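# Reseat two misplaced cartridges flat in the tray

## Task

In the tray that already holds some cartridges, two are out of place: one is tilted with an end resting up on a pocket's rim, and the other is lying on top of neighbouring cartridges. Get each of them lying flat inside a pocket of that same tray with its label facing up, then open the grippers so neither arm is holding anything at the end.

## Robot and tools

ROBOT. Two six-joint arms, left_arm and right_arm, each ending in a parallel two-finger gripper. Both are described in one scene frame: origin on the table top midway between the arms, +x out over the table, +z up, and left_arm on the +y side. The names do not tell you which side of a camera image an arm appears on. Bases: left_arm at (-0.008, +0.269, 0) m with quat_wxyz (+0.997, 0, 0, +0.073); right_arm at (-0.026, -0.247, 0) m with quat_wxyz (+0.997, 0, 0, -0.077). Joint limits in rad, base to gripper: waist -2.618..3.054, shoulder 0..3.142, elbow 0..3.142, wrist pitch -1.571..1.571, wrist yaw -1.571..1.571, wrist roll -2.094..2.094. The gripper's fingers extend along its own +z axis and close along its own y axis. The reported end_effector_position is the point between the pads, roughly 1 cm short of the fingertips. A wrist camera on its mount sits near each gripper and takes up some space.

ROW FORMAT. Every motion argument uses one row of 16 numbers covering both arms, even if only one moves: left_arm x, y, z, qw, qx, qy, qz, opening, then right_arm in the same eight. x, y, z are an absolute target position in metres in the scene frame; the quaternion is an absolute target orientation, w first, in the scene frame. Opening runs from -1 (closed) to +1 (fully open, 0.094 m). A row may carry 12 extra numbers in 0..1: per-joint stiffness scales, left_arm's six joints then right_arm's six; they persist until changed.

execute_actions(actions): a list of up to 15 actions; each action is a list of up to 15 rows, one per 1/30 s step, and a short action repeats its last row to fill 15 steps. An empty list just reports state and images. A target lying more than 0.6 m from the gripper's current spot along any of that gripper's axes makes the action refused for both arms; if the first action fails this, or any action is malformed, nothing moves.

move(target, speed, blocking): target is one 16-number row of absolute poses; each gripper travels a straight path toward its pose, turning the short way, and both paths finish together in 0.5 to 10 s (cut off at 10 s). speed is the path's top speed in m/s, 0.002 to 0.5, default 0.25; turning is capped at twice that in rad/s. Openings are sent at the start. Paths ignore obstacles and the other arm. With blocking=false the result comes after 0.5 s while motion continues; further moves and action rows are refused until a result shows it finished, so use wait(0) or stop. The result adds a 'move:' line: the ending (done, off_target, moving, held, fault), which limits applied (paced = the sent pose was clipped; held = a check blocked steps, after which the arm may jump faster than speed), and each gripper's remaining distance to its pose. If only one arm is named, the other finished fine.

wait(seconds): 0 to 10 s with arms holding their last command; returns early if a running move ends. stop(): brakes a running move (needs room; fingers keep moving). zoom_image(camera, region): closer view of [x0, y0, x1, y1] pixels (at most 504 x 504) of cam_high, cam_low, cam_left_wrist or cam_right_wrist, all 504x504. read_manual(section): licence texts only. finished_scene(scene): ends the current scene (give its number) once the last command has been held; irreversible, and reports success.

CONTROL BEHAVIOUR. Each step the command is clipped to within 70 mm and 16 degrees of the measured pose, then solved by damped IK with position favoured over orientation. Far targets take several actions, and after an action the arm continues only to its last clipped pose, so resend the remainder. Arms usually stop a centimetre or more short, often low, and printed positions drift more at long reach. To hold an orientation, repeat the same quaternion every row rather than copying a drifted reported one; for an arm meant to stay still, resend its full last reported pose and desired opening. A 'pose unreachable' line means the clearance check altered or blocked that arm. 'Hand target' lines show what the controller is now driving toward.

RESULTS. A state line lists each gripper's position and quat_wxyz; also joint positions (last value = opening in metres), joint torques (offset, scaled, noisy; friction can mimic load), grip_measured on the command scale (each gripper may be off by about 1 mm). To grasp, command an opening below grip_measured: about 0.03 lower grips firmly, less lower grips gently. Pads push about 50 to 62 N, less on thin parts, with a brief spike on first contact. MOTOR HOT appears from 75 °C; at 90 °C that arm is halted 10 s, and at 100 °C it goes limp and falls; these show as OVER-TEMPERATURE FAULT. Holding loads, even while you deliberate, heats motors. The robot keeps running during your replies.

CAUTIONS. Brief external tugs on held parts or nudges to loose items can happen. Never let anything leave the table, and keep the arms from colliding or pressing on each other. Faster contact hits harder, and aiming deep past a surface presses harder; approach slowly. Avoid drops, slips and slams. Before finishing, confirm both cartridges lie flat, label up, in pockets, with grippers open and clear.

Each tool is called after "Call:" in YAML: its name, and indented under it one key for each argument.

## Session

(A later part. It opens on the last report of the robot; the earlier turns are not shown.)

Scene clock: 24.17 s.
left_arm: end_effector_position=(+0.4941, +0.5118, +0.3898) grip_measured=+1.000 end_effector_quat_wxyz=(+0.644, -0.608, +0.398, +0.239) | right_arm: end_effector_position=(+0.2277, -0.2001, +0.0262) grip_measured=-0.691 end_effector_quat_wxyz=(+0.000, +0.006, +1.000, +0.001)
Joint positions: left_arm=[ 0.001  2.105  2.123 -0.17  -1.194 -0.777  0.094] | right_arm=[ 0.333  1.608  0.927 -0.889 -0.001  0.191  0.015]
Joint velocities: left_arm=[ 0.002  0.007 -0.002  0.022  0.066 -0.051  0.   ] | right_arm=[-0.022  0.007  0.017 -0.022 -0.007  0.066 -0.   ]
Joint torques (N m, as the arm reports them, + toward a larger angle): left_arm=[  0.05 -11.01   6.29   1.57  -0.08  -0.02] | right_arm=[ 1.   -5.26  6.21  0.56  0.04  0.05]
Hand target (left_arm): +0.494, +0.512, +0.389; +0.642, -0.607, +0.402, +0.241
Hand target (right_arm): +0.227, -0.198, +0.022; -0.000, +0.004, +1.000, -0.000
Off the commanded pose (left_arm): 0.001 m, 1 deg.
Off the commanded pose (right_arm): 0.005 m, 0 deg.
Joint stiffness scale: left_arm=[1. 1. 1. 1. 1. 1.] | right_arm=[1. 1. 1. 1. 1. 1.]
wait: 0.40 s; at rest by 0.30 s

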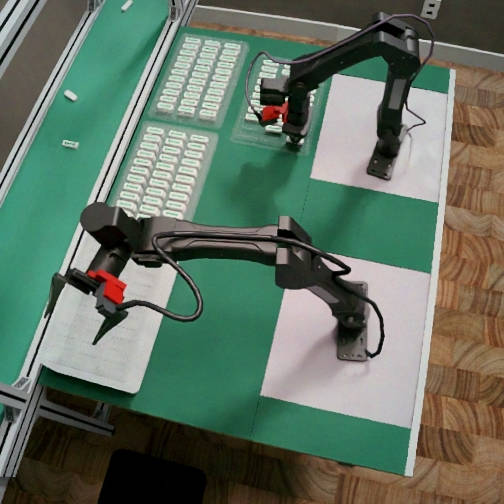

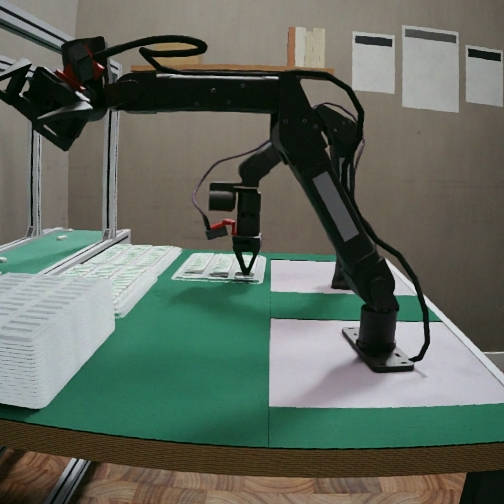

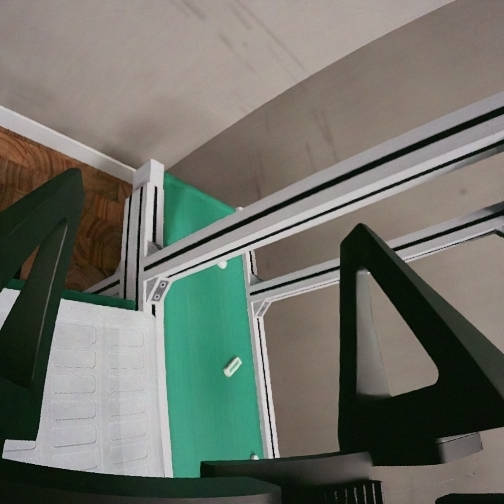

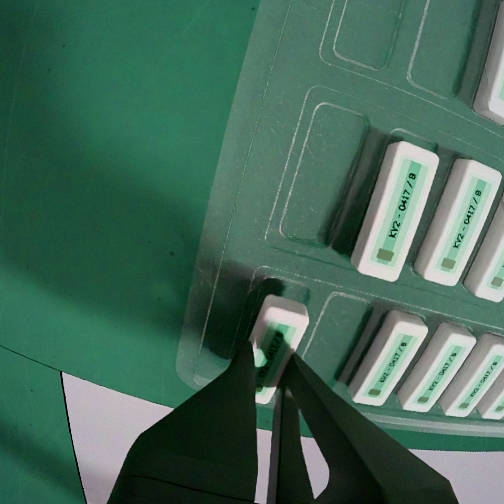

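Call:
execute_actions:
  actions:
    - [[0.4939, 0.5118, 0.3885, 0.642, -0.607, 0.402, 0.241, 1, 0.2292, -0.1973, 0.022, 0.0036, 0.004, 1, 0.0007, -0.73],[0.4939, 0.5118, 0.3885, 0.642, -0.607, 0.402, 0.241, 1, 0.2310, -0.1969, 0.022, 0.0072, 0.004, 1, 0.0014, -0.73],[0.4939, 0.5118, 0.3885, 0.642, -0.607, 0.402, 0.241, 1, 0.2328, -0.1966, 0.022, 0.0108, 0.004, 1, 0.0021, -0.73],[0.4939, 0.5118, 0.3885, 0.642, -0.607, 0.402, 0.241, 1, 0.2328, -0.1966, 0.022, 0.0108, 0.004, 1, 0.0021, -0.73],[0.4939, 0.5118, 0.3885, 0.642, -0.607, 0.402, 0.241, 1, 0.2325, -0.1967, 0.0212, 0.0092, 0.004, 1, 0.0018, -0.73],[0.4939, 0.5118, 0.3885, 0.642, -0.607, 0.402, 0.241, 1, 0.2322, -0.1967, 0.0204, 0.0075, 0.004, 1, 0.0015, -0.73],[0.4939, 0.5118, 0.3885, 0.642, -0.607, 0.402, 0.241, 1, 0.2319, -0.1968, 0.0196, 0.0059, 0.004, 1, 0.0011, -0.73],[0.4939, 0.5118, 0.3885, 0.642, -0.607, 0.402, 0.241, 1, 0.2315, -0.1969, 0.0188, 0.0043, 0.004, 1, 0.0008, -0.73],[0.4939, 0.5118, 0.3885, 0.642, -0.607, 0.402, 0.241, 1, 0.2312, -0.1969, 0.018, 0.0026, 0.004, 1, 0.0005, -0.73],[0.4939, 0.5118, 0.3885, 0.642, -0.607, 0.402, 0.241, 1, 0.2309, -0.1970, 0.0172, 0.001, 0.004, 1, 0.0002, -0.73]]

Call:
zoom_image:
  camera: "cam_right_wrist"
  region: [210, 240, 420, 420]

Scene clock: 26.63 s.
left_arm: end_effector_position=(+0.4941, +0.5118, +0.3898) grip_measured=+1.000 end_effector_quat_wxyz=(+0.644, -0.608, +0.398, +0.239) | right_arm: end_effector_position=(+0.2314, -0.1994, +0.0214) grip_measured=-0.691 end_effector_quat_wxyz=(+0.001, +0.006, +1.000, +0.001)
Joint positions: left_arm=[ 0.001  2.105  2.123 -0.17  -1.194 -0.777  0.094] | right_arm=[ 0.333  1.628  0.927 -0.866 -0.001  0.192  0.015]
Joint velocities: left_arm=[-0.002 -0.007 -0.002 -0.007  0.022  0.037  0.   ] | right_arm=[-0.002 -0.007  0.007 -0.007  0.022  0.022 -0.001]
Joint torques (N m, as the arm reports them, + toward a larger angle): left_arm=[  0.06 -11.02   6.29   1.57  -0.08  -0.01] | right_arm=[ 0.71 -5.81  6.17  0.67  0.    0.03]
Hand target (left_arm): +0.494, +0.512, +0.389; +0.642, -0.607, +0.402, +0.241
Hand target (right_arm): +0.231, -0.197, +0.017; +0.001, +0.004, +1.000, +0.000
Off the commanded pose (left_arm): 0.001 m, 1 deg.
Off the commanded pose (right_arm): 0.005 m, 0 deg.
Joint stiffness scale: left_arm=[1. 1. 1. 1. 1. 1.] | right_arm=[1. 1. 1. 1. 1. 1.]

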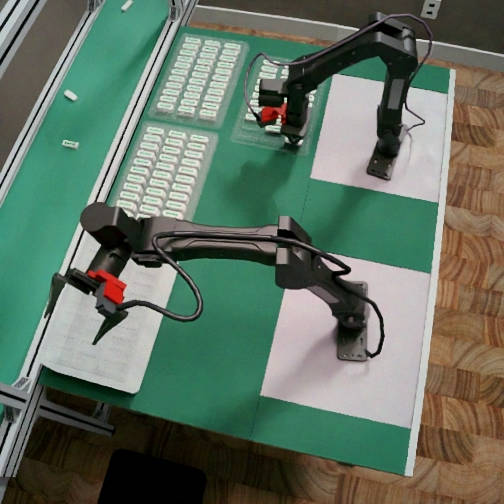

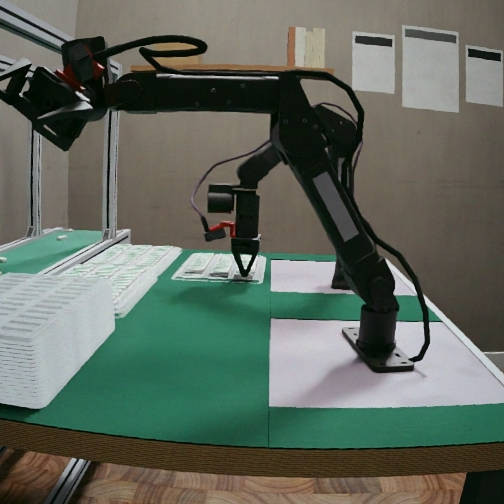

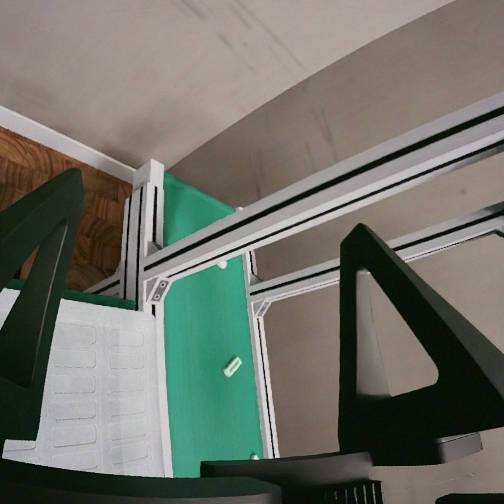

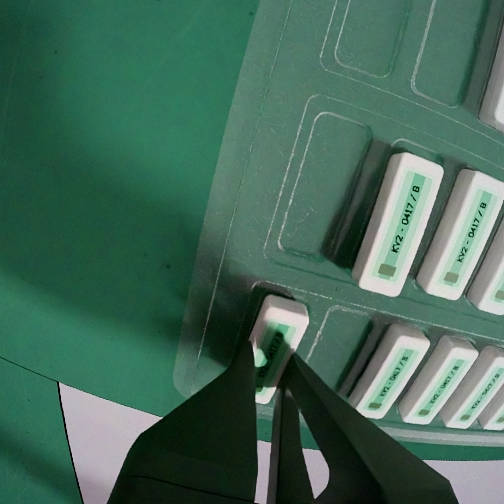

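Region (210, 240, 420, 420) of cam_right_wrist's 504x504 image, scaled by 2.400, with more detail than that image has; it fills the top 432 rows of this view, and the rest is white.

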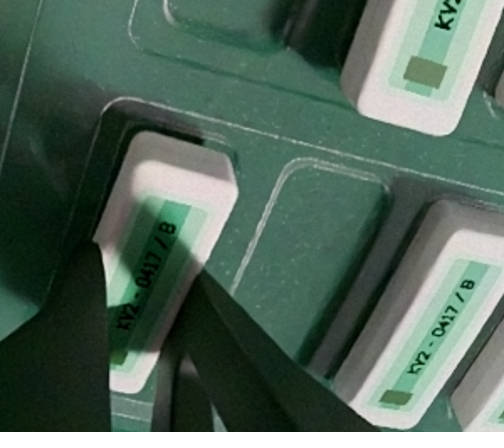

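Call:
execute_actions:
  actions: []

Scene clock: 28.50 s.
left_arm: end_effector_position=(+0.4941, +0.5118, +0.3898) grip_measured=+1.000 end_effector_quat_wxyz=(+0.644, -0.608, +0.398, +0.239) | right_arm: end_effector_position=(+0.2317, -0.1994, +0.0214) grip_measured=-0.691 end_effector_quat_wxyz=(+0.002, +0.006, +1.000, +0.001)
Joint positions: left_arm=[ 0.001  2.105  2.123 -0.17  -1.194 -0.777  0.094] | right_arm=[ 0.333  1.628  0.927 -0.865 -0.001  0.192  0.015]
Joint velocities: left_arm=[-0.002  0.002 -0.007  0.037 -0.007  0.037  0.   ] | right_arm=[ 0.002  0.002 -0.012 -0.022  0.051  0.051 -0.   ]
Joint torques (N m, as the arm reports them, + toward a larger angle): left_arm=[  0.03 -11.02   6.28   1.58  -0.08  -0.02] | right_arm=[ 0.78 -5.48  6.28  0.57  0.    0.04]
Hand target (left_arm): +0.494, +0.512, +0.389; +0.642, -0.607, +0.402, +0.241
Hand target (right_arm): +0.231, -0.197, +0.017; +0.001, +0.004, +1.000, +0.000
Off the commanded pose (left_arm): 0.001 m, 1 deg.
Off the commanded pose (right_arm): 0.005 m, 0 deg.
Joint stiffness scale: left_arm=[1. 1. 1. 1. 1. 1.] | right_arm=[1. 1. 1. 1. 1. 1.]

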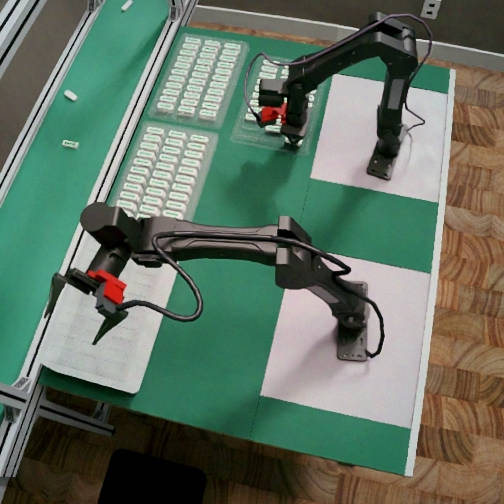

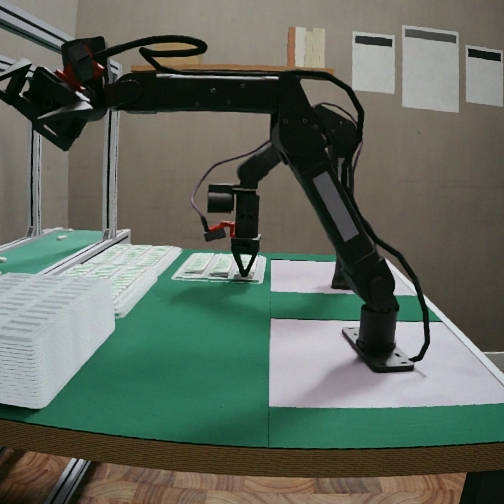

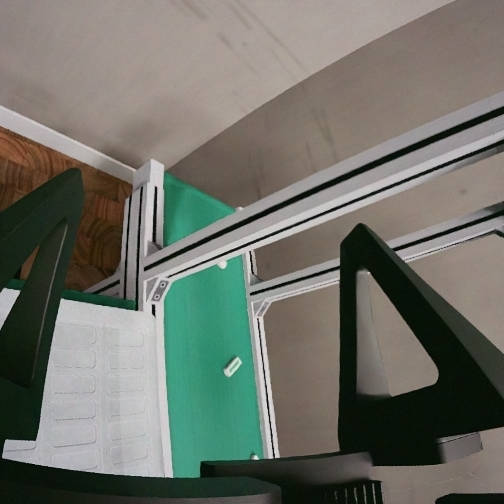

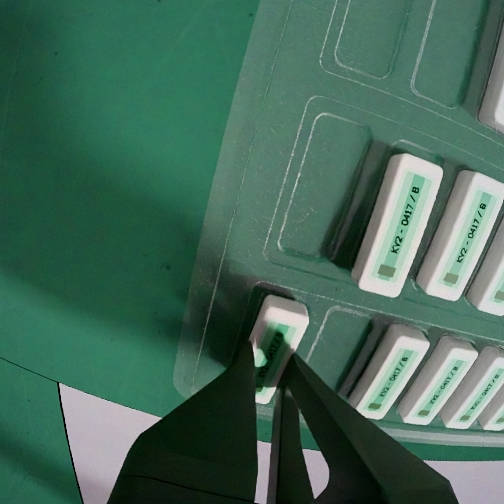

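Call:
execute_actions:
  actions:
    - [[0.4939,0.5118,0.3885,0.642,-0.607,0.402,0.241,1,0.2308,-0.1970,0.0168,0.0004,0.004,1,0.0001,-0.73],[0.4939,0.5118,0.3885,0.642,-0.607,0.402,0.241,1,0.2307,-0.1970,0.0164,-0.0002,0.004,1,0.0,-0.73],[0.4939,0.5118,0.3885,0.642,-0.607,0.402,0.241,1,0.2306,-0.1971,0.0160,-0.0008,0.004,1,-0.0001,-0.73],[0.4939,0.5118,0.3885,0.642,-0.607,0.402,0.241,1,0.2305,-0.1971,0.0156,-0.0014,0.004,1,-0.0002,-0.73],[0.4939,0.5118,0.3885,0.642,-0.607,0.402,0.241,1,0.2304,-0.1971,0.0152,-0.0020,0.004,1,-0.0003,-0.73],[0.4939,0.5118,0.3885,0.642,-0.607,0.402,0.241,1,0.2303,-0.1971,0.0148,-0.0026,0.004,1,-0.0004,-0.73],[0.4939,0.5118,0.3885,0.642,-0.607,0.402,0.241,1,0.2302,-0.1972,0.0144,-0.0032,0.004,1,-0.0006,-0.73],[0.4939,0.5118,0.3885,0.642,-0.607,0.402,0.241,1,0.2301,-0.1972,0.0140,-0.0038,0.004,1,-0.0007,-0.73],[0.4939,0.5118,0.3885,0.642,-0.607,0.402,0.241,1,0.2300,-0.1972,0.0136,-0.0044,0.004,1,-0.0008,-0.73],[0.4939,0.5118,0.3885,0.642,-0.607,0.402,0.241,1,0.2300,-0.1972,0.0133,-0.0050,0.004,1,-0.0009,-0.73]]

Scene clock: 29.93 s.
left_arm: end_effector_position=(+0.4941, +0.5118, +0.3898) grip_measured=+1.000 end_effector_quat_wxyz=(+0.644, -0.608, +0.398, +0.239) | right_arm: end_effector_position=(+0.2311, -0.1995, +0.0182) grip_measured=-0.691 end_effector_quat_wxyz=(-0.003, +0.006, +1.000, -0.000)
Joint positions: left_arm=[ 0.001  2.105  2.123 -0.17  -1.194 -0.777  0.094] | right_arm=[ 0.333  1.642  0.927 -0.862 -0.001  0.192  0.015]
Joint velocities: left_arm=[-0.007 -0.007 -0.012  0.022  0.022 -0.125  0.   ] | right_arm=[-0.007  0.002 -0.002  0.007 -0.007  0.007 -0.   ]
Joint torques (N m, as the arm reports them, + toward a larger angle): left_arm=[  0.05 -11.     6.27   1.57  -0.07  -0.02] | right_arm=[ 0.7  -5.76  6.06  0.6   0.03  0.02]
Hand target (left_arm): +0.494, +0.512, +0.389; +0.642, -0.607, +0.402, +0.241
Hand target (right_arm): +0.230, -0.197, +0.014; -0.005, +0.004, +1.000, -0.001
Off the commanded pose (left_arm): 0.001 m, 1 deg.
Off the commanded pose (right_arm): 0.006 m, 0 deg.
Joint stiffness scale: left_arm=[1. 1. 1. 1. 1. 1.] | right_arm=[1. 1. 1. 1. 1. 1.]

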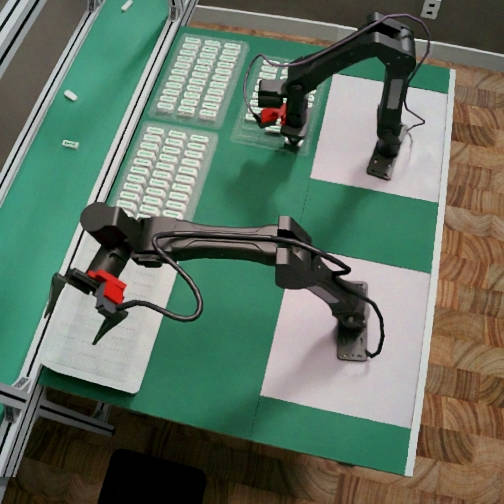

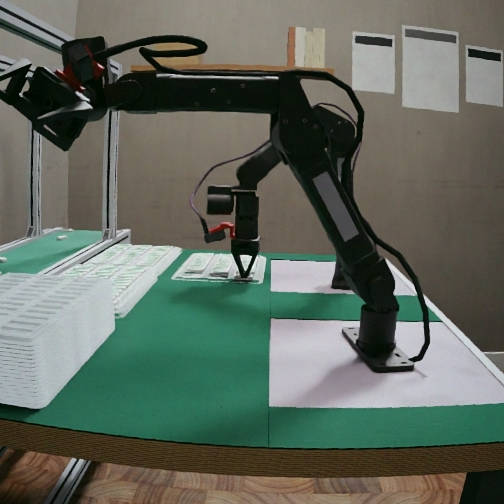

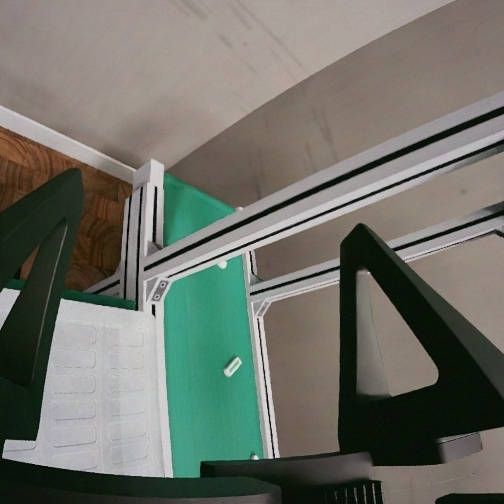

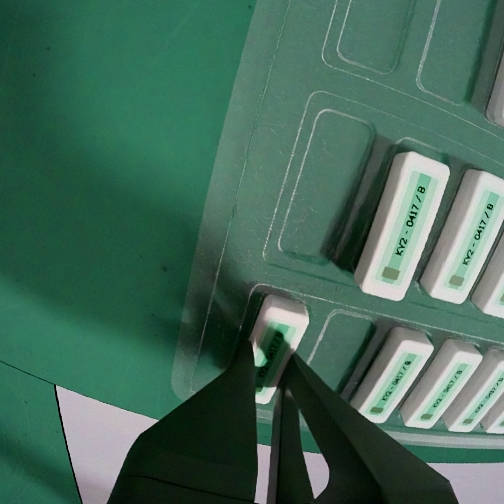

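Call:
zoom_image:
  camera: "cam_right_wrist"
  region: [200, 250, 440, 450]

Call:
zoom_image:
  camera: "cam_low"
  region: [160, 230, 290, 300]

Region (200, 250, 440, 450) of cam_right_wrist's 504x504 image, scaled by 2.100, with more detail than that image has.

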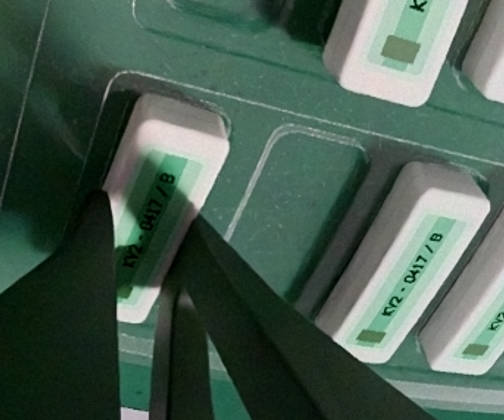

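Region (160, 230, 290, 300) of cam_low's 504x504 image, scaled by 3.877, with more detail than that image has; it fills the top 271 rows of this view, and the rest is white.

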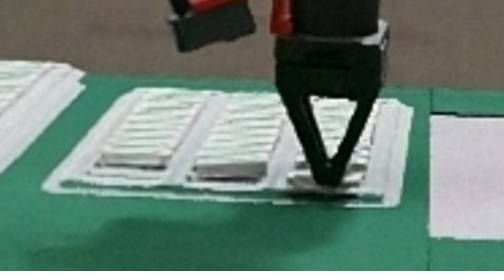

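Call:
execute_actions:
  actions:
    - [[0.4939,0.5118,0.3885,0.642,-0.607,0.402,0.241,1,0.2300,-0.1972,0.0130,-0.0054,0.004,1,-0.0010,-0.73],[0.4939,0.5118,0.3885,0.642,-0.607,0.402,0.241,1,0.2299,-0.1972,0.0127,-0.0058,0.004,1,-0.0011,-0.73],[0.4939,0.5118,0.3885,0.642,-0.607,0.402,0.241,1,0.2299,-0.1972,0.0127,-0.0058,0.004,1,-0.0011,-0.72],[0.4939,0.5118,0.3885,0.642,-0.607,0.402,0.241,1,0.2299,-0.1972,0.0127,-0.0058,0.004,1,-0.0011,-0.71],[0.4939,0.5118,0.3885,0.642,-0.607,0.402,0.241,1,0.2299,-0.1972,0.0127,-0.0058,0.004,1,-0.0011,-0.70],[0.4939,0.5118,0.3885,0.642,-0.607,0.402,0.241,1,0.2299,-0.1972,0.0127,-0.0058,0.004,1,-0.0011,-0.69],[0.4939,0.5118,0.3885,0.642,-0.607,0.402,0.241,1,0.2299,-0.1972,0.0127,-0.0058,0.004,1,-0.0011,-0.68],[0.4939,0.5118,0.3885,0.642,-0.607,0.402,0.241,1,0.2299,-0.1972,0.0127,-0.0058,0.004,1,-0.0011,-0.67],[0.4939,0.5118,0.3885,0.642,-0.607,0.402,0.241,1,0.2299,-0.1972,0.0127,-0.0058,0.004,1,-0.0011,-0.65],[0.4939,0.5118,0.3885,0.642,-0.607,0.402,0.241,1,0.2299,-0.1972,0.0127,-0.0058,0.004,1,-0.0011,-0.63],[0.4939,0.5118,0.3885,0.642,-0.607,0.402,0.241,1,0.2299,-0.1972,0.0127,-0.0058,0.004,1,-0.0011,-0.61],[0.4939,0.5118,0.3885,0.642,-0.607,0.402,0.241,1,0.2299,-0.1972,0.0127,-0.0058,0.004,1,-0.0011,-0.58]]

Call:
move:
  target: [0.4939,0.5118,0.3885,0.642,-0.607,0.402,0.241,1,0.2310,-0.1985,0.050,0,0.004,1,0,-0.58]
  speed: 0.06

Scene clock: 31.90 s.
left_arm: end_effector_position=(+0.4941, +0.5118, +0.3898) grip_measured=+1.000 end_effector_quat_wxyz=(+0.644, -0.608, +0.398, +0.239) | right_arm: end_effector_position=(+0.2314, -0.1995, +0.0182) grip_measured=-0.582 end_effector_quat_wxyz=(-0.003, +0.006, +1.000, -0.000)
Joint positions: left_arm=[ 0.001  2.105  2.123 -0.17  -1.194 -0.777  0.094] | right_arm=[ 0.333  1.642  0.927 -0.861 -0.001  0.192  0.02 ]
Joint velocities: left_arm=[-0.002 -0.002  0.007  0.037  0.007  0.022  0.   ] | right_arm=[-0.007  0.012 -0.007  0.007 -0.037 -0.007  0.   ]
Joint torques (N m, as the arm reports them, + toward a larger angle): left_arm=[  0.03 -11.02   6.27   1.58  -0.08  -0.02] | right_arm=[ 0.97 -5.48  6.15  0.56  0.    0.  ]
Hand target (left_arm): +0.494, +0.512, +0.389; +0.642, -0.607, +0.402, +0.241
Hand target (right_arm): +0.230, -0.197, +0.013; -0.006, +0.004, +1.000, -0.001
Off the commanded pose (left_arm): 0.001 m, 1 deg.
Off the commanded pose (right_arm): 0.006 m, 0 deg.
Joint stiffness scale: left_arm=[1. 1. 1. 1. 1. 1.] | right_arm=[1. 1. 1. 1. 1. 1.]

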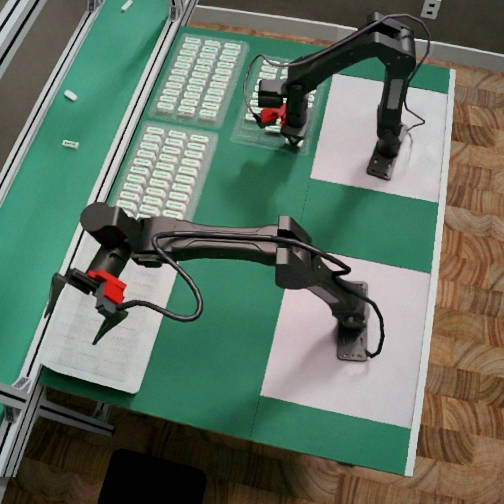

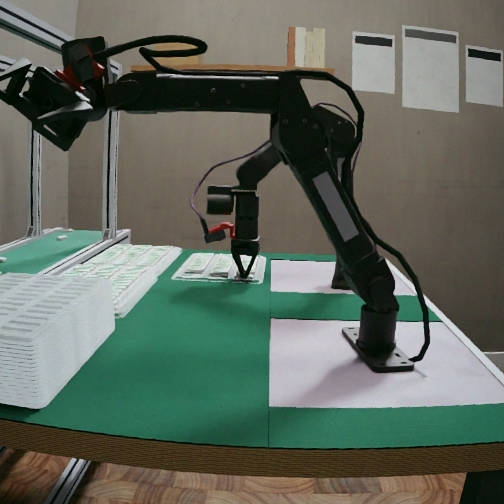

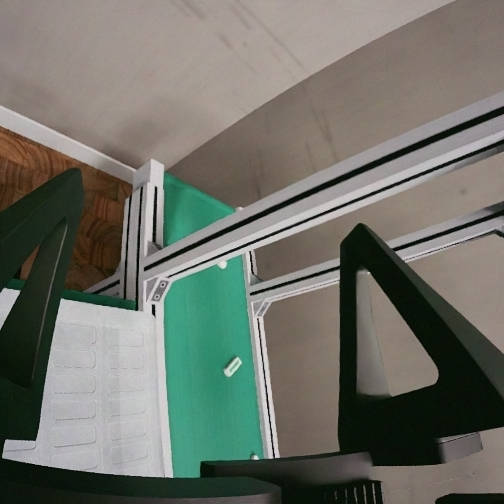

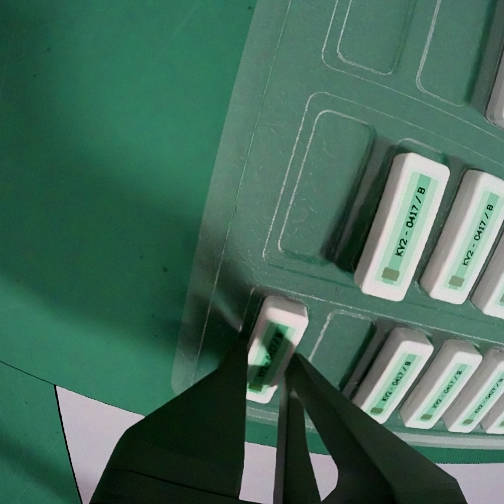

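Scene clock: 32.93 s.
left_arm: end_effector_position=(+0.4941, +0.5118, +0.3899) grip_measured=+1.000 end_effector_quat_wxyz=(+0.645, -0.608, +0.398, +0.238) | right_arm: end_effector_position=(+0.2268, -0.2003, +0.0417) grip_measured=-0.582 end_effector_quat_wxyz=(-0.010, +0.006, +1.000, -0.001)
Joint positions: left_arm=[ 0.001  2.105  2.123 -0.169 -1.194 -0.777  0.094] | right_arm=[ 0.333  1.6    0.984 -0.976 -0.001  0.192  0.02 ]
Joint velocities: left_arm=[ 0.002 -0.012 -0.007 -0.022 -0.022 -0.051  0.   ] | right_arm=[-0.017  0.012  0.012 -0.007 -0.007  0.022 -0.002]
Joint torques (N m, as the arm reports them, + toward a larger angle): left_arm=[  0.07 -11.02   6.27   1.57  -0.08  -0.02] | right_arm=[ 0.43 -7.57  8.7   0.26 -0.03  0.  ]
Hand target (left_arm): +0.494, +0.512, +0.388; +0.642, -0.607, +0.402, +0.241
Hand target (right_arm): +0.231, -0.199, +0.050; -0.000, +0.004, +1.000, -0.000
Off the commanded pose (left_arm): 0.001 m, 1 deg.
Off the commanded pose (right_arm): 0.010 m, 1 deg.
Joint stiffness scale: left_arm=[1. 1. 1. 1. 1. 1.] | right_arm=[1. 1. 1. 1. 1. 1.]
move: done

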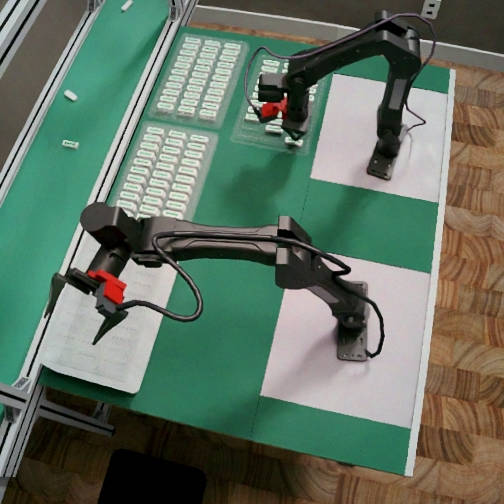

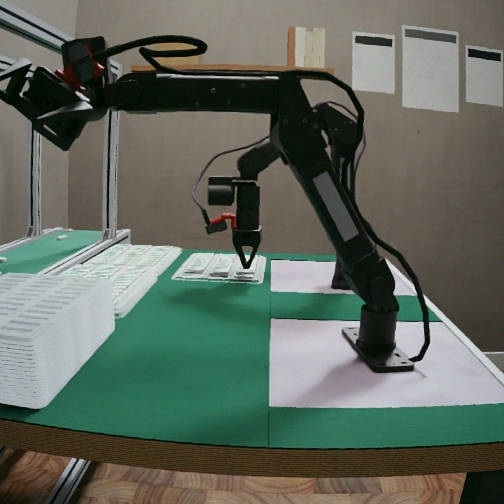

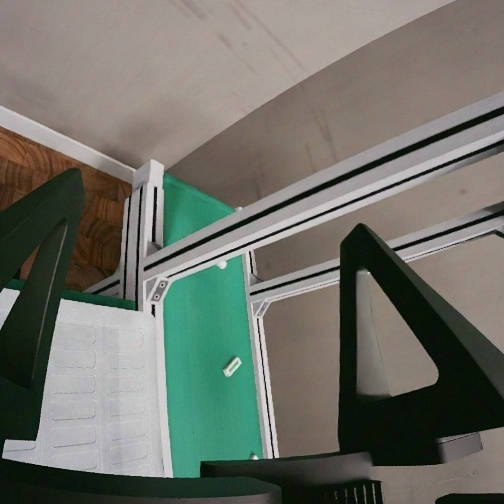

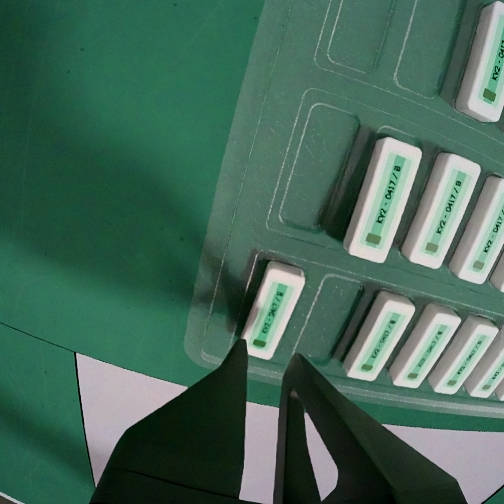

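Call:
zoom_image:
  camera: "cam_right_wrist"
  region: [200, 110, 500, 410]

Call:
zoom_image:
  camera: "cam_low"
  region: [180, 245, 280, 295]

Region (200, 110, 500, 410) of cam_right_wrist's 504x504 image, scaled by 1.680, with more detail than that image has.

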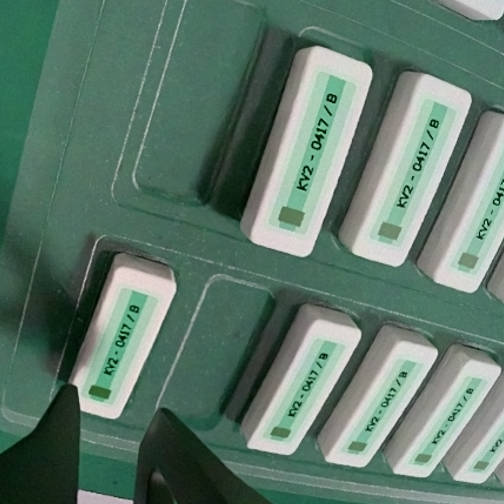

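Region (180, 245, 280, 295) of cam_low's 504x504 image, scaled by 5.040, with more detail than that image has.

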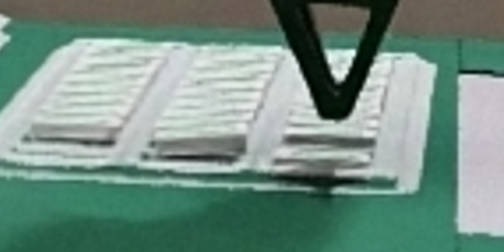

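Call:
move:
  target: [0.4939,0.5118,0.3885,0.642,-0.607,0.402,0.241,1,0.248,-0.2285,0.019,0,0,1,0,-1]
  speed: 0.06

Scene clock: 35.33 s.
left_arm: end_effector_position=(+0.4942, +0.5119, +0.3901) grip_measured=+1.000 end_effector_quat_wxyz=(+0.645, -0.608, +0.397, +0.238) | right_arm: end_effector_position=(+0.2472, -0.2259, +0.0232) grip_measured=-0.998 end_effector_quat_wxyz=(-0.001, -0.000, +1.000, +0.000)
Joint positions: left_arm=[ 0.001  2.105  2.123 -0.167 -1.194 -0.777  0.094] | right_arm=[ 0.228  1.674  0.984 -0.883 -0.001  0.073  0.   ]
Joint velocities: left_arm=[ 0.017  0.002 -0.012 -0.066 -0.066 -0.066  0.   ] | right_arm=[-0.017 -0.012  0.022  0.051 -0.022 -0.022 -0.001]
Joint torques (N m, as the arm reports them, + toward a larger angle): left_arm=[  0.04 -11.02   6.26   1.55  -0.07  -0.02] | right_arm=[-0.71 -5.9   6.15  0.58 -0.02 -0.06]
Hand target (left_arm): +0.494, +0.512, +0.389; +0.642, -0.607, +0.402, +0.241
Hand target (right_arm): +0.248, -0.228, +0.019; -0.001, +0.000, +1.000, +0.001
Off the commanded pose (left_arm): 0.002 m, 1 deg.
Off the commanded pose (right_arm): 0.005 m, 0 deg.
Joint stiffness scale: left_arm=[1. 1. 1. 1. 1. 1.] | right_arm=[1. 1. 1. 1. 1. 1.]
move: done

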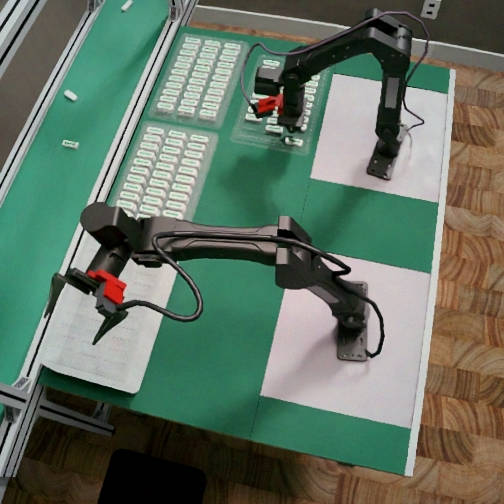

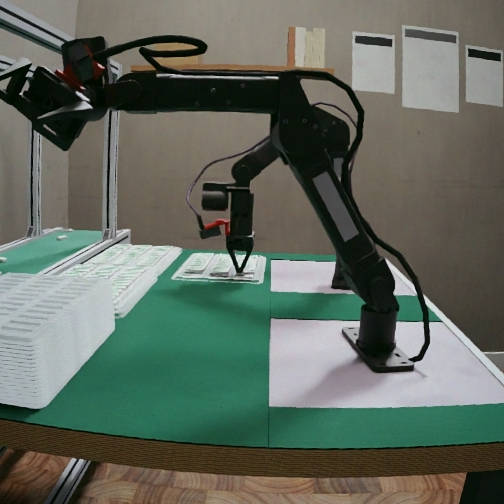

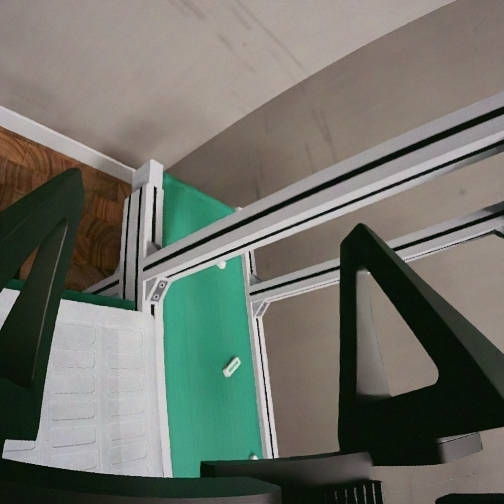

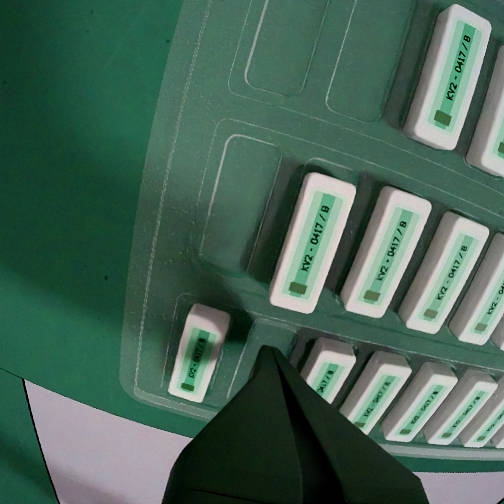

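Call:
zoom_image:
  camera: "cam_right_wrist"
  region: [150, 150, 450, 450]

Call:
zoom_image:
  camera: "cam_low"
  region: [180, 240, 280, 295]

Region (150, 150, 450, 450) of cam_right_wrist's 504x504 image, scaled by 1.680, with more detail than that image has.

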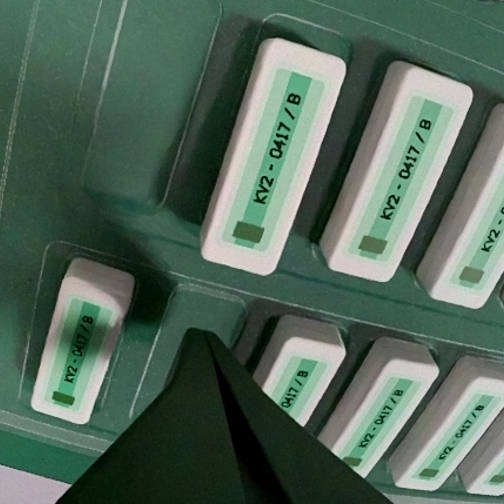

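Region (180, 240, 280, 295) of cam_low's 504x504 image, scaled by 5.040, with more detail than that image has; it fills the top 277 rows of this view, and the rest is white.

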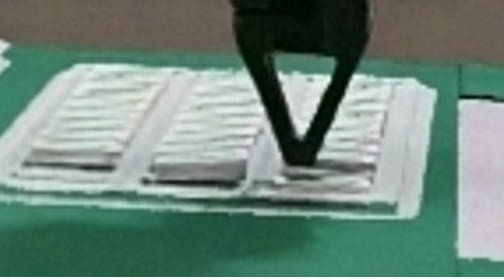

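Call:
execute_actions:
  actions:
    - [[0.4939,0.5118,0.3885,0.642,-0.607,0.402,0.241,1,0.24905,-0.22871,0.01889,0.0017,0,1,0.0001,-1],[0.4939,0.5118,0.3885,0.642,-0.607,0.402,0.241,1,0.25013,-0.22892,0.01879,0.0034,0,1,0.0002,-1],[0.4939,0.5118,0.3885,0.642,-0.607,0.402,0.241,1,0.25120,-0.22912,0.01868,0.0051,0,1,0.0003,-1],[0.4939,0.5118,0.3885,0.642,-0.607,0.402,0.241,1,0.25228,-0.22933,0.01859,0.0068,0,1,0.0004,-1],[0.4939,0.5118,0.3885,0.642,-0.607,0.402,0.241,1,0.25336,-0.22955,0.01850,0.0085,0,1,0.0005,-1],[0.4939,0.5118,0.3885,0.642,-0.607,0.402,0.241,1,0.25442,-0.22976,0.01840,0.0102,0,1,0.0006,-1],[0.4939,0.5118,0.3885,0.642,-0.607,0.402,0.241,1,0.25551,-0.22998,0.01831,0.0119,0,1,0.0007,-1],[0.4939,0.5118,0.3885,0.642,-0.607,0.402,0.241,1,0.25657,-0.23019,0.01822,0.0136,0,0.9999,0.0008,-1],[0.4939,0.5118,0.3885,0.642,-0.607,0.402,0.241,1,0.25742,-0.23014,0.01825,0.0153,0,0.9999,0.0009,-1],[0.4939,0.5118,0.3885,0.642,-0.607,0.402,0.241,1,0.25826,-0.23009,0.01827,0.0170,0,0.9999,0.0010,-1],[0.4939,0.5118,0.3885,0.642,-0.607,0.402,0.241,1,0.25911,-0.23004,0.01830,0.0187,0,0.9998,0.0011,-1],[0.4939,0.5118,0.3885,0.642,-0.607,0.402,0.241,1,0.25995,-0.22999,0.01834,0.0204,0,0.9998,0.0012,-1],[0.4939,0.5118,0.3885,0.642,-0.607,0.402,0.241,1,0.26078,-0.22994,0.01837,0.0221,0,0.9998,0.0013,-1],[0.4939,0.5118,0.3885,0.642,-0.607,0.402,0.241,1,0.26163,-0.22989,0.01841,0.0238,0,0.9997,0.0014,-1],[0.4939,0.5118,0.3885,0.642,-0.607,0.402,0.241,1,0.26247,-0.22984,0.01845,0.0255,0,0.9997,0.0015,-1]]
    - [[0.4939,0.5118,0.3885,0.642,-0.607,0.402,0.241,1,0.26332,-0.22979,0.01850,0.0272,0,0.9996,0.0016,-1],[0.4939,0.5118,0.3885,0.642,-0.607,0.402,0.241,1,0.26416,-0.22974,0.01855,0.0288,0,0.9996,0.0017,-1],[0.4939,0.5118,0.3885,0.642,-0.607,0.402,0.241,1,0.26500,-0.22969,0.01860,0.0305,0,0.9995,0.0018,-1],[0.4939,0.5118,0.3885,0.642,-0.607,0.402,0.241,1,0.26585,-0.22964,0.01865,0.0322,0,0.9995,0.0019,-1],[0.4939,0.5118,0.3885,0.642,-0.607,0.402,0.241,1,0.26668,-0.22959,0.01870,0.0339,0,0.9994,0.0020,-1],[0.4939,0.5118,0.3885,0.642,-0.607,0.402,0.241,1,0.26753,-0.22954,0.01876,0.0356,0,0.9994,0.0021,-1],[0.4939,0.5118,0.3885,0.642,-0.607,0.402,0.241,1,0.26837,-0.22949,0.01883,0.0373,0,0.9993,0.0022,-1],[0.4939,0.5118,0.3885,0.642,-0.607,0.402,0.241,1,0.26921,-0.22944,0.01889,0.0390,0,0.9992,0.0023,-1],[0.4939,0.5118,0.3885,0.642,-0.607,0.402,0.241,1,0.27005,-0.22939,0.01896,0.0407,0,0.9992,0.0024,-1],[0.4939,0.5118,0.3885,0.642,-0.607,0.402,0.241,1,0.27090,-0.22934,0.01903,0.0424,0,0.9991,0.0025,-1],[0.4939,0.5118,0.3885,0.642,-0.607,0.402,0.241,1,0.27174,-0.22929,0.01910,0.0441,0,0.9990,0.0026,-1]]

Scene clock: 46.90 s.
left_arm: end_effector_position=(+0.4942, +0.5119, +0.3901) grip_measured=+1.000 end_effector_quat_wxyz=(+0.645, -0.608, +0.397, +0.238) | right_arm: end_effector_position=(+0.2694, -0.2264, +0.0241) grip_measured=-0.998 end_effector_quat_wxyz=(+0.044, -0.002, +0.999, +0.003)
Joint positions: left_arm=[ 0.001  2.105  2.123 -0.167 -1.194 -0.777  0.094] | right_arm=[ 0.221  1.674  0.984 -0.794 -0.001  0.063  0.   ]
Joint velocities: left_arm=[ 0.007 -0.017 -0.002 -0.037 -0.007 -0.066  0.   ] | right_arm=[-0.012 -0.002 -0.002  0.007  0.007  0.037 -0.001]
Joint torques (N m, as the arm reports them, + toward a larger angle): left_arm=[  0.04 -11.02   6.26   1.55  -0.08  -0.02] | right_arm=[-1.   -5.73  6.79  0.68  0.03 -0.12]
Hand target (left_arm): +0.494, +0.512, +0.389; +0.642, -0.607, +0.402, +0.241
Hand target (right_arm): +0.271, -0.229, +0.019; +0.044, +0.000, +0.999, +0.003
Off the commanded pose (left_arm): 0.002 m, 1 deg.
Off the commanded pose (right_arm): 0.006 m, 0 deg.
Joint stiffness scale: left_arm=[1. 1. 1. 1. 1. 1.] | right_arm=[1. 1. 1. 1. 1. 1.]

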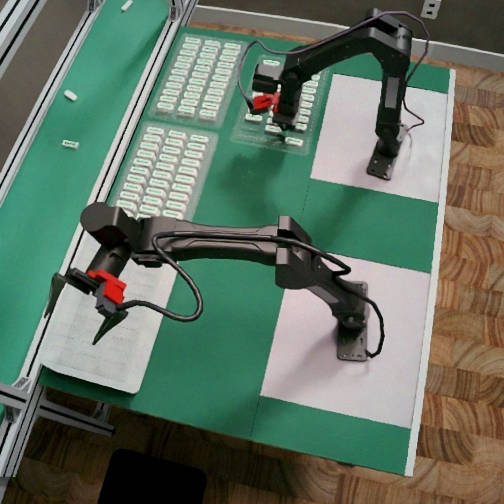

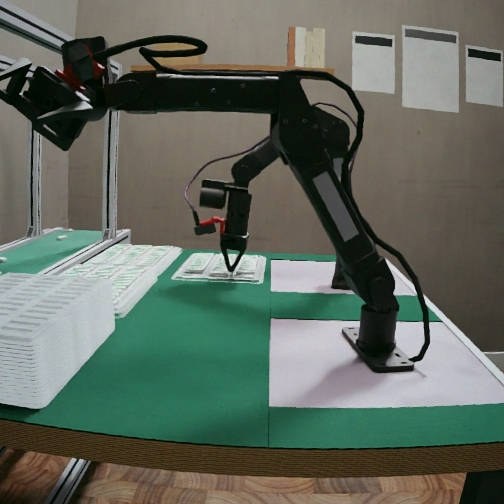

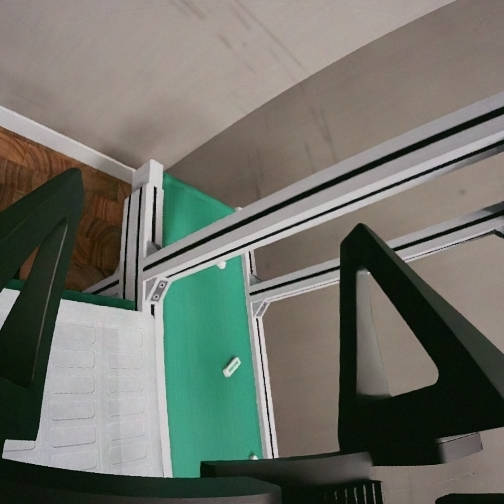

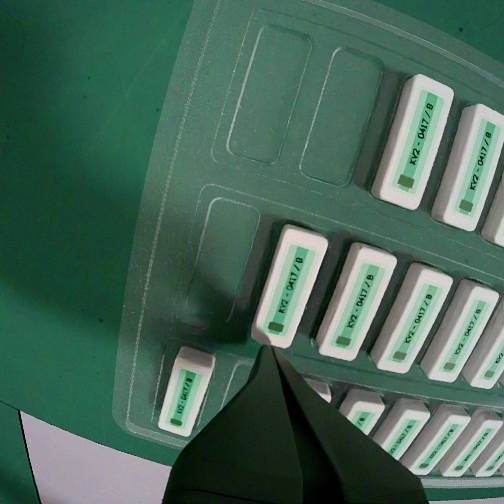

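Call:
execute_actions:
  actions: []

Call:
zoom_image:
  camera: "cam_right_wrist"
  region: [180, 190, 460, 400]

Call:
zoom_image:
  camera: "cam_low"
  region: [180, 240, 280, 295]

Scene clock: 47.43 s.
left_arm: end_effector_position=(+0.4942, +0.5119, +0.3901) grip_measured=+1.000 end_effector_quat_wxyz=(+0.645, -0.608, +0.397, +0.238) | right_arm: end_effector_position=(+0.2708, -0.2263, +0.0243) grip_measured=-0.998 end_effector_quat_wxyz=(+0.047, -0.002, +0.999, +0.003)
Joint positions: left_arm=[ 0.001  2.105  2.123 -0.167 -1.194 -0.777  0.094] | right_arm=[ 0.221  1.674  0.984 -0.788 -0.001  0.063  0.   ]
Joint velocities: left_arm=[ 0.007  0.002  0.002 -0.007 -0.037  0.022  0.   ] | right_arm=[ 0.007 -0.002 -0.017 -0.007  0.095 -0.066 -0.001]
Joint torques (N m, as the arm reports them, + toward a larger angle): left_arm=[  0.06 -11.02   6.27   1.55  -0.07  -0.02] | right_arm=[-0.55 -5.74  6.64  0.74  0.02 -0.07]
Hand target (left_arm): +0.494, +0.512, +0.389; +0.642, -0.607, +0.402, +0.241
Hand target (right_arm): +0.271, -0.229, +0.019; +0.044, +0.000, +0.999, +0.003
Off the commanded pose (left_arm): 0.002 m, 1 deg.
Off the commanded pose (right_arm): 0.006 m, 0 deg.
Joint stiffness scale: left_arm=[1. 1. 1. 1. 1. 1.] | right_arm=[1. 1. 1. 1. 1. 1.]

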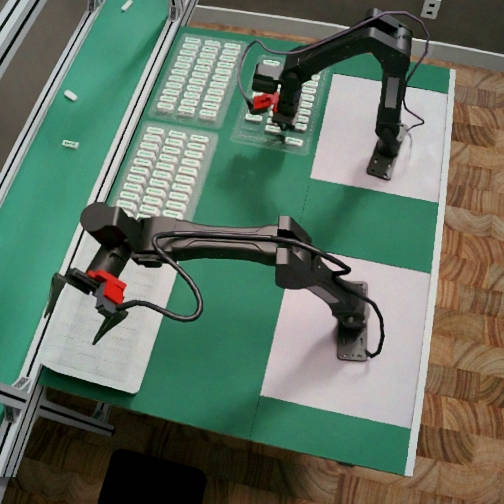

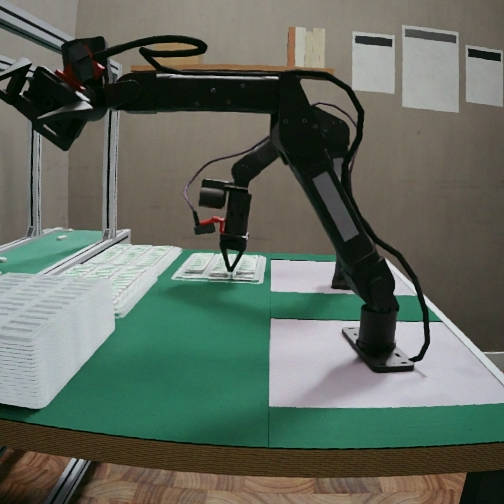

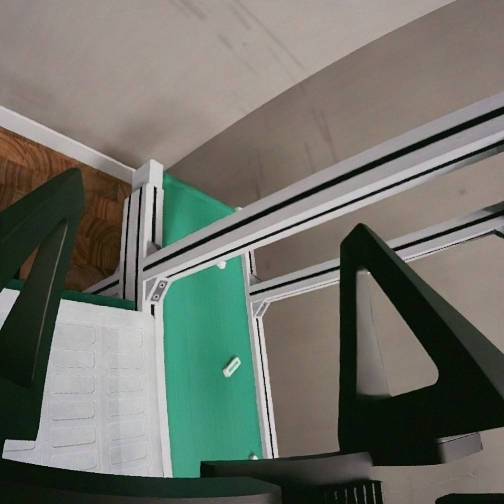

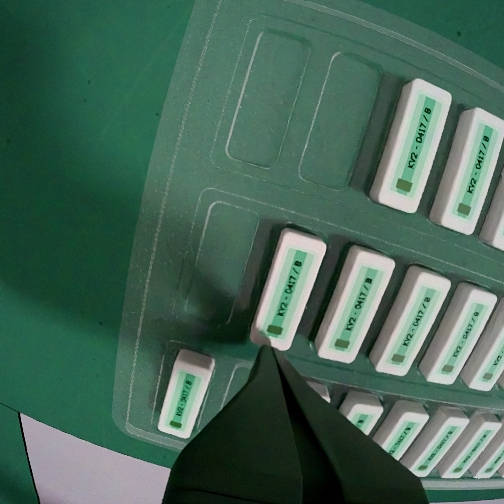

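Region (180, 190, 460, 400) of cam_right_wrist's 504x504 image, scaled by 1.800, with more detail than that image has; it fills the top 378 rows of this view, and the rest is white.

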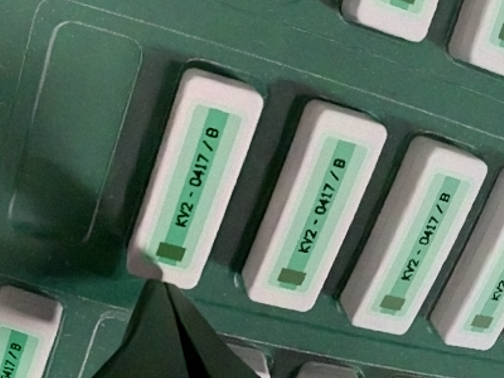

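Region (180, 240, 280, 295) of cam_low's 504x504 image, scaled by 5.040, with more detail than that image has; it fills the top 277 rows of this view, and the rest is white.

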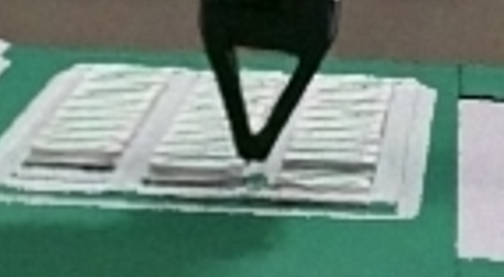

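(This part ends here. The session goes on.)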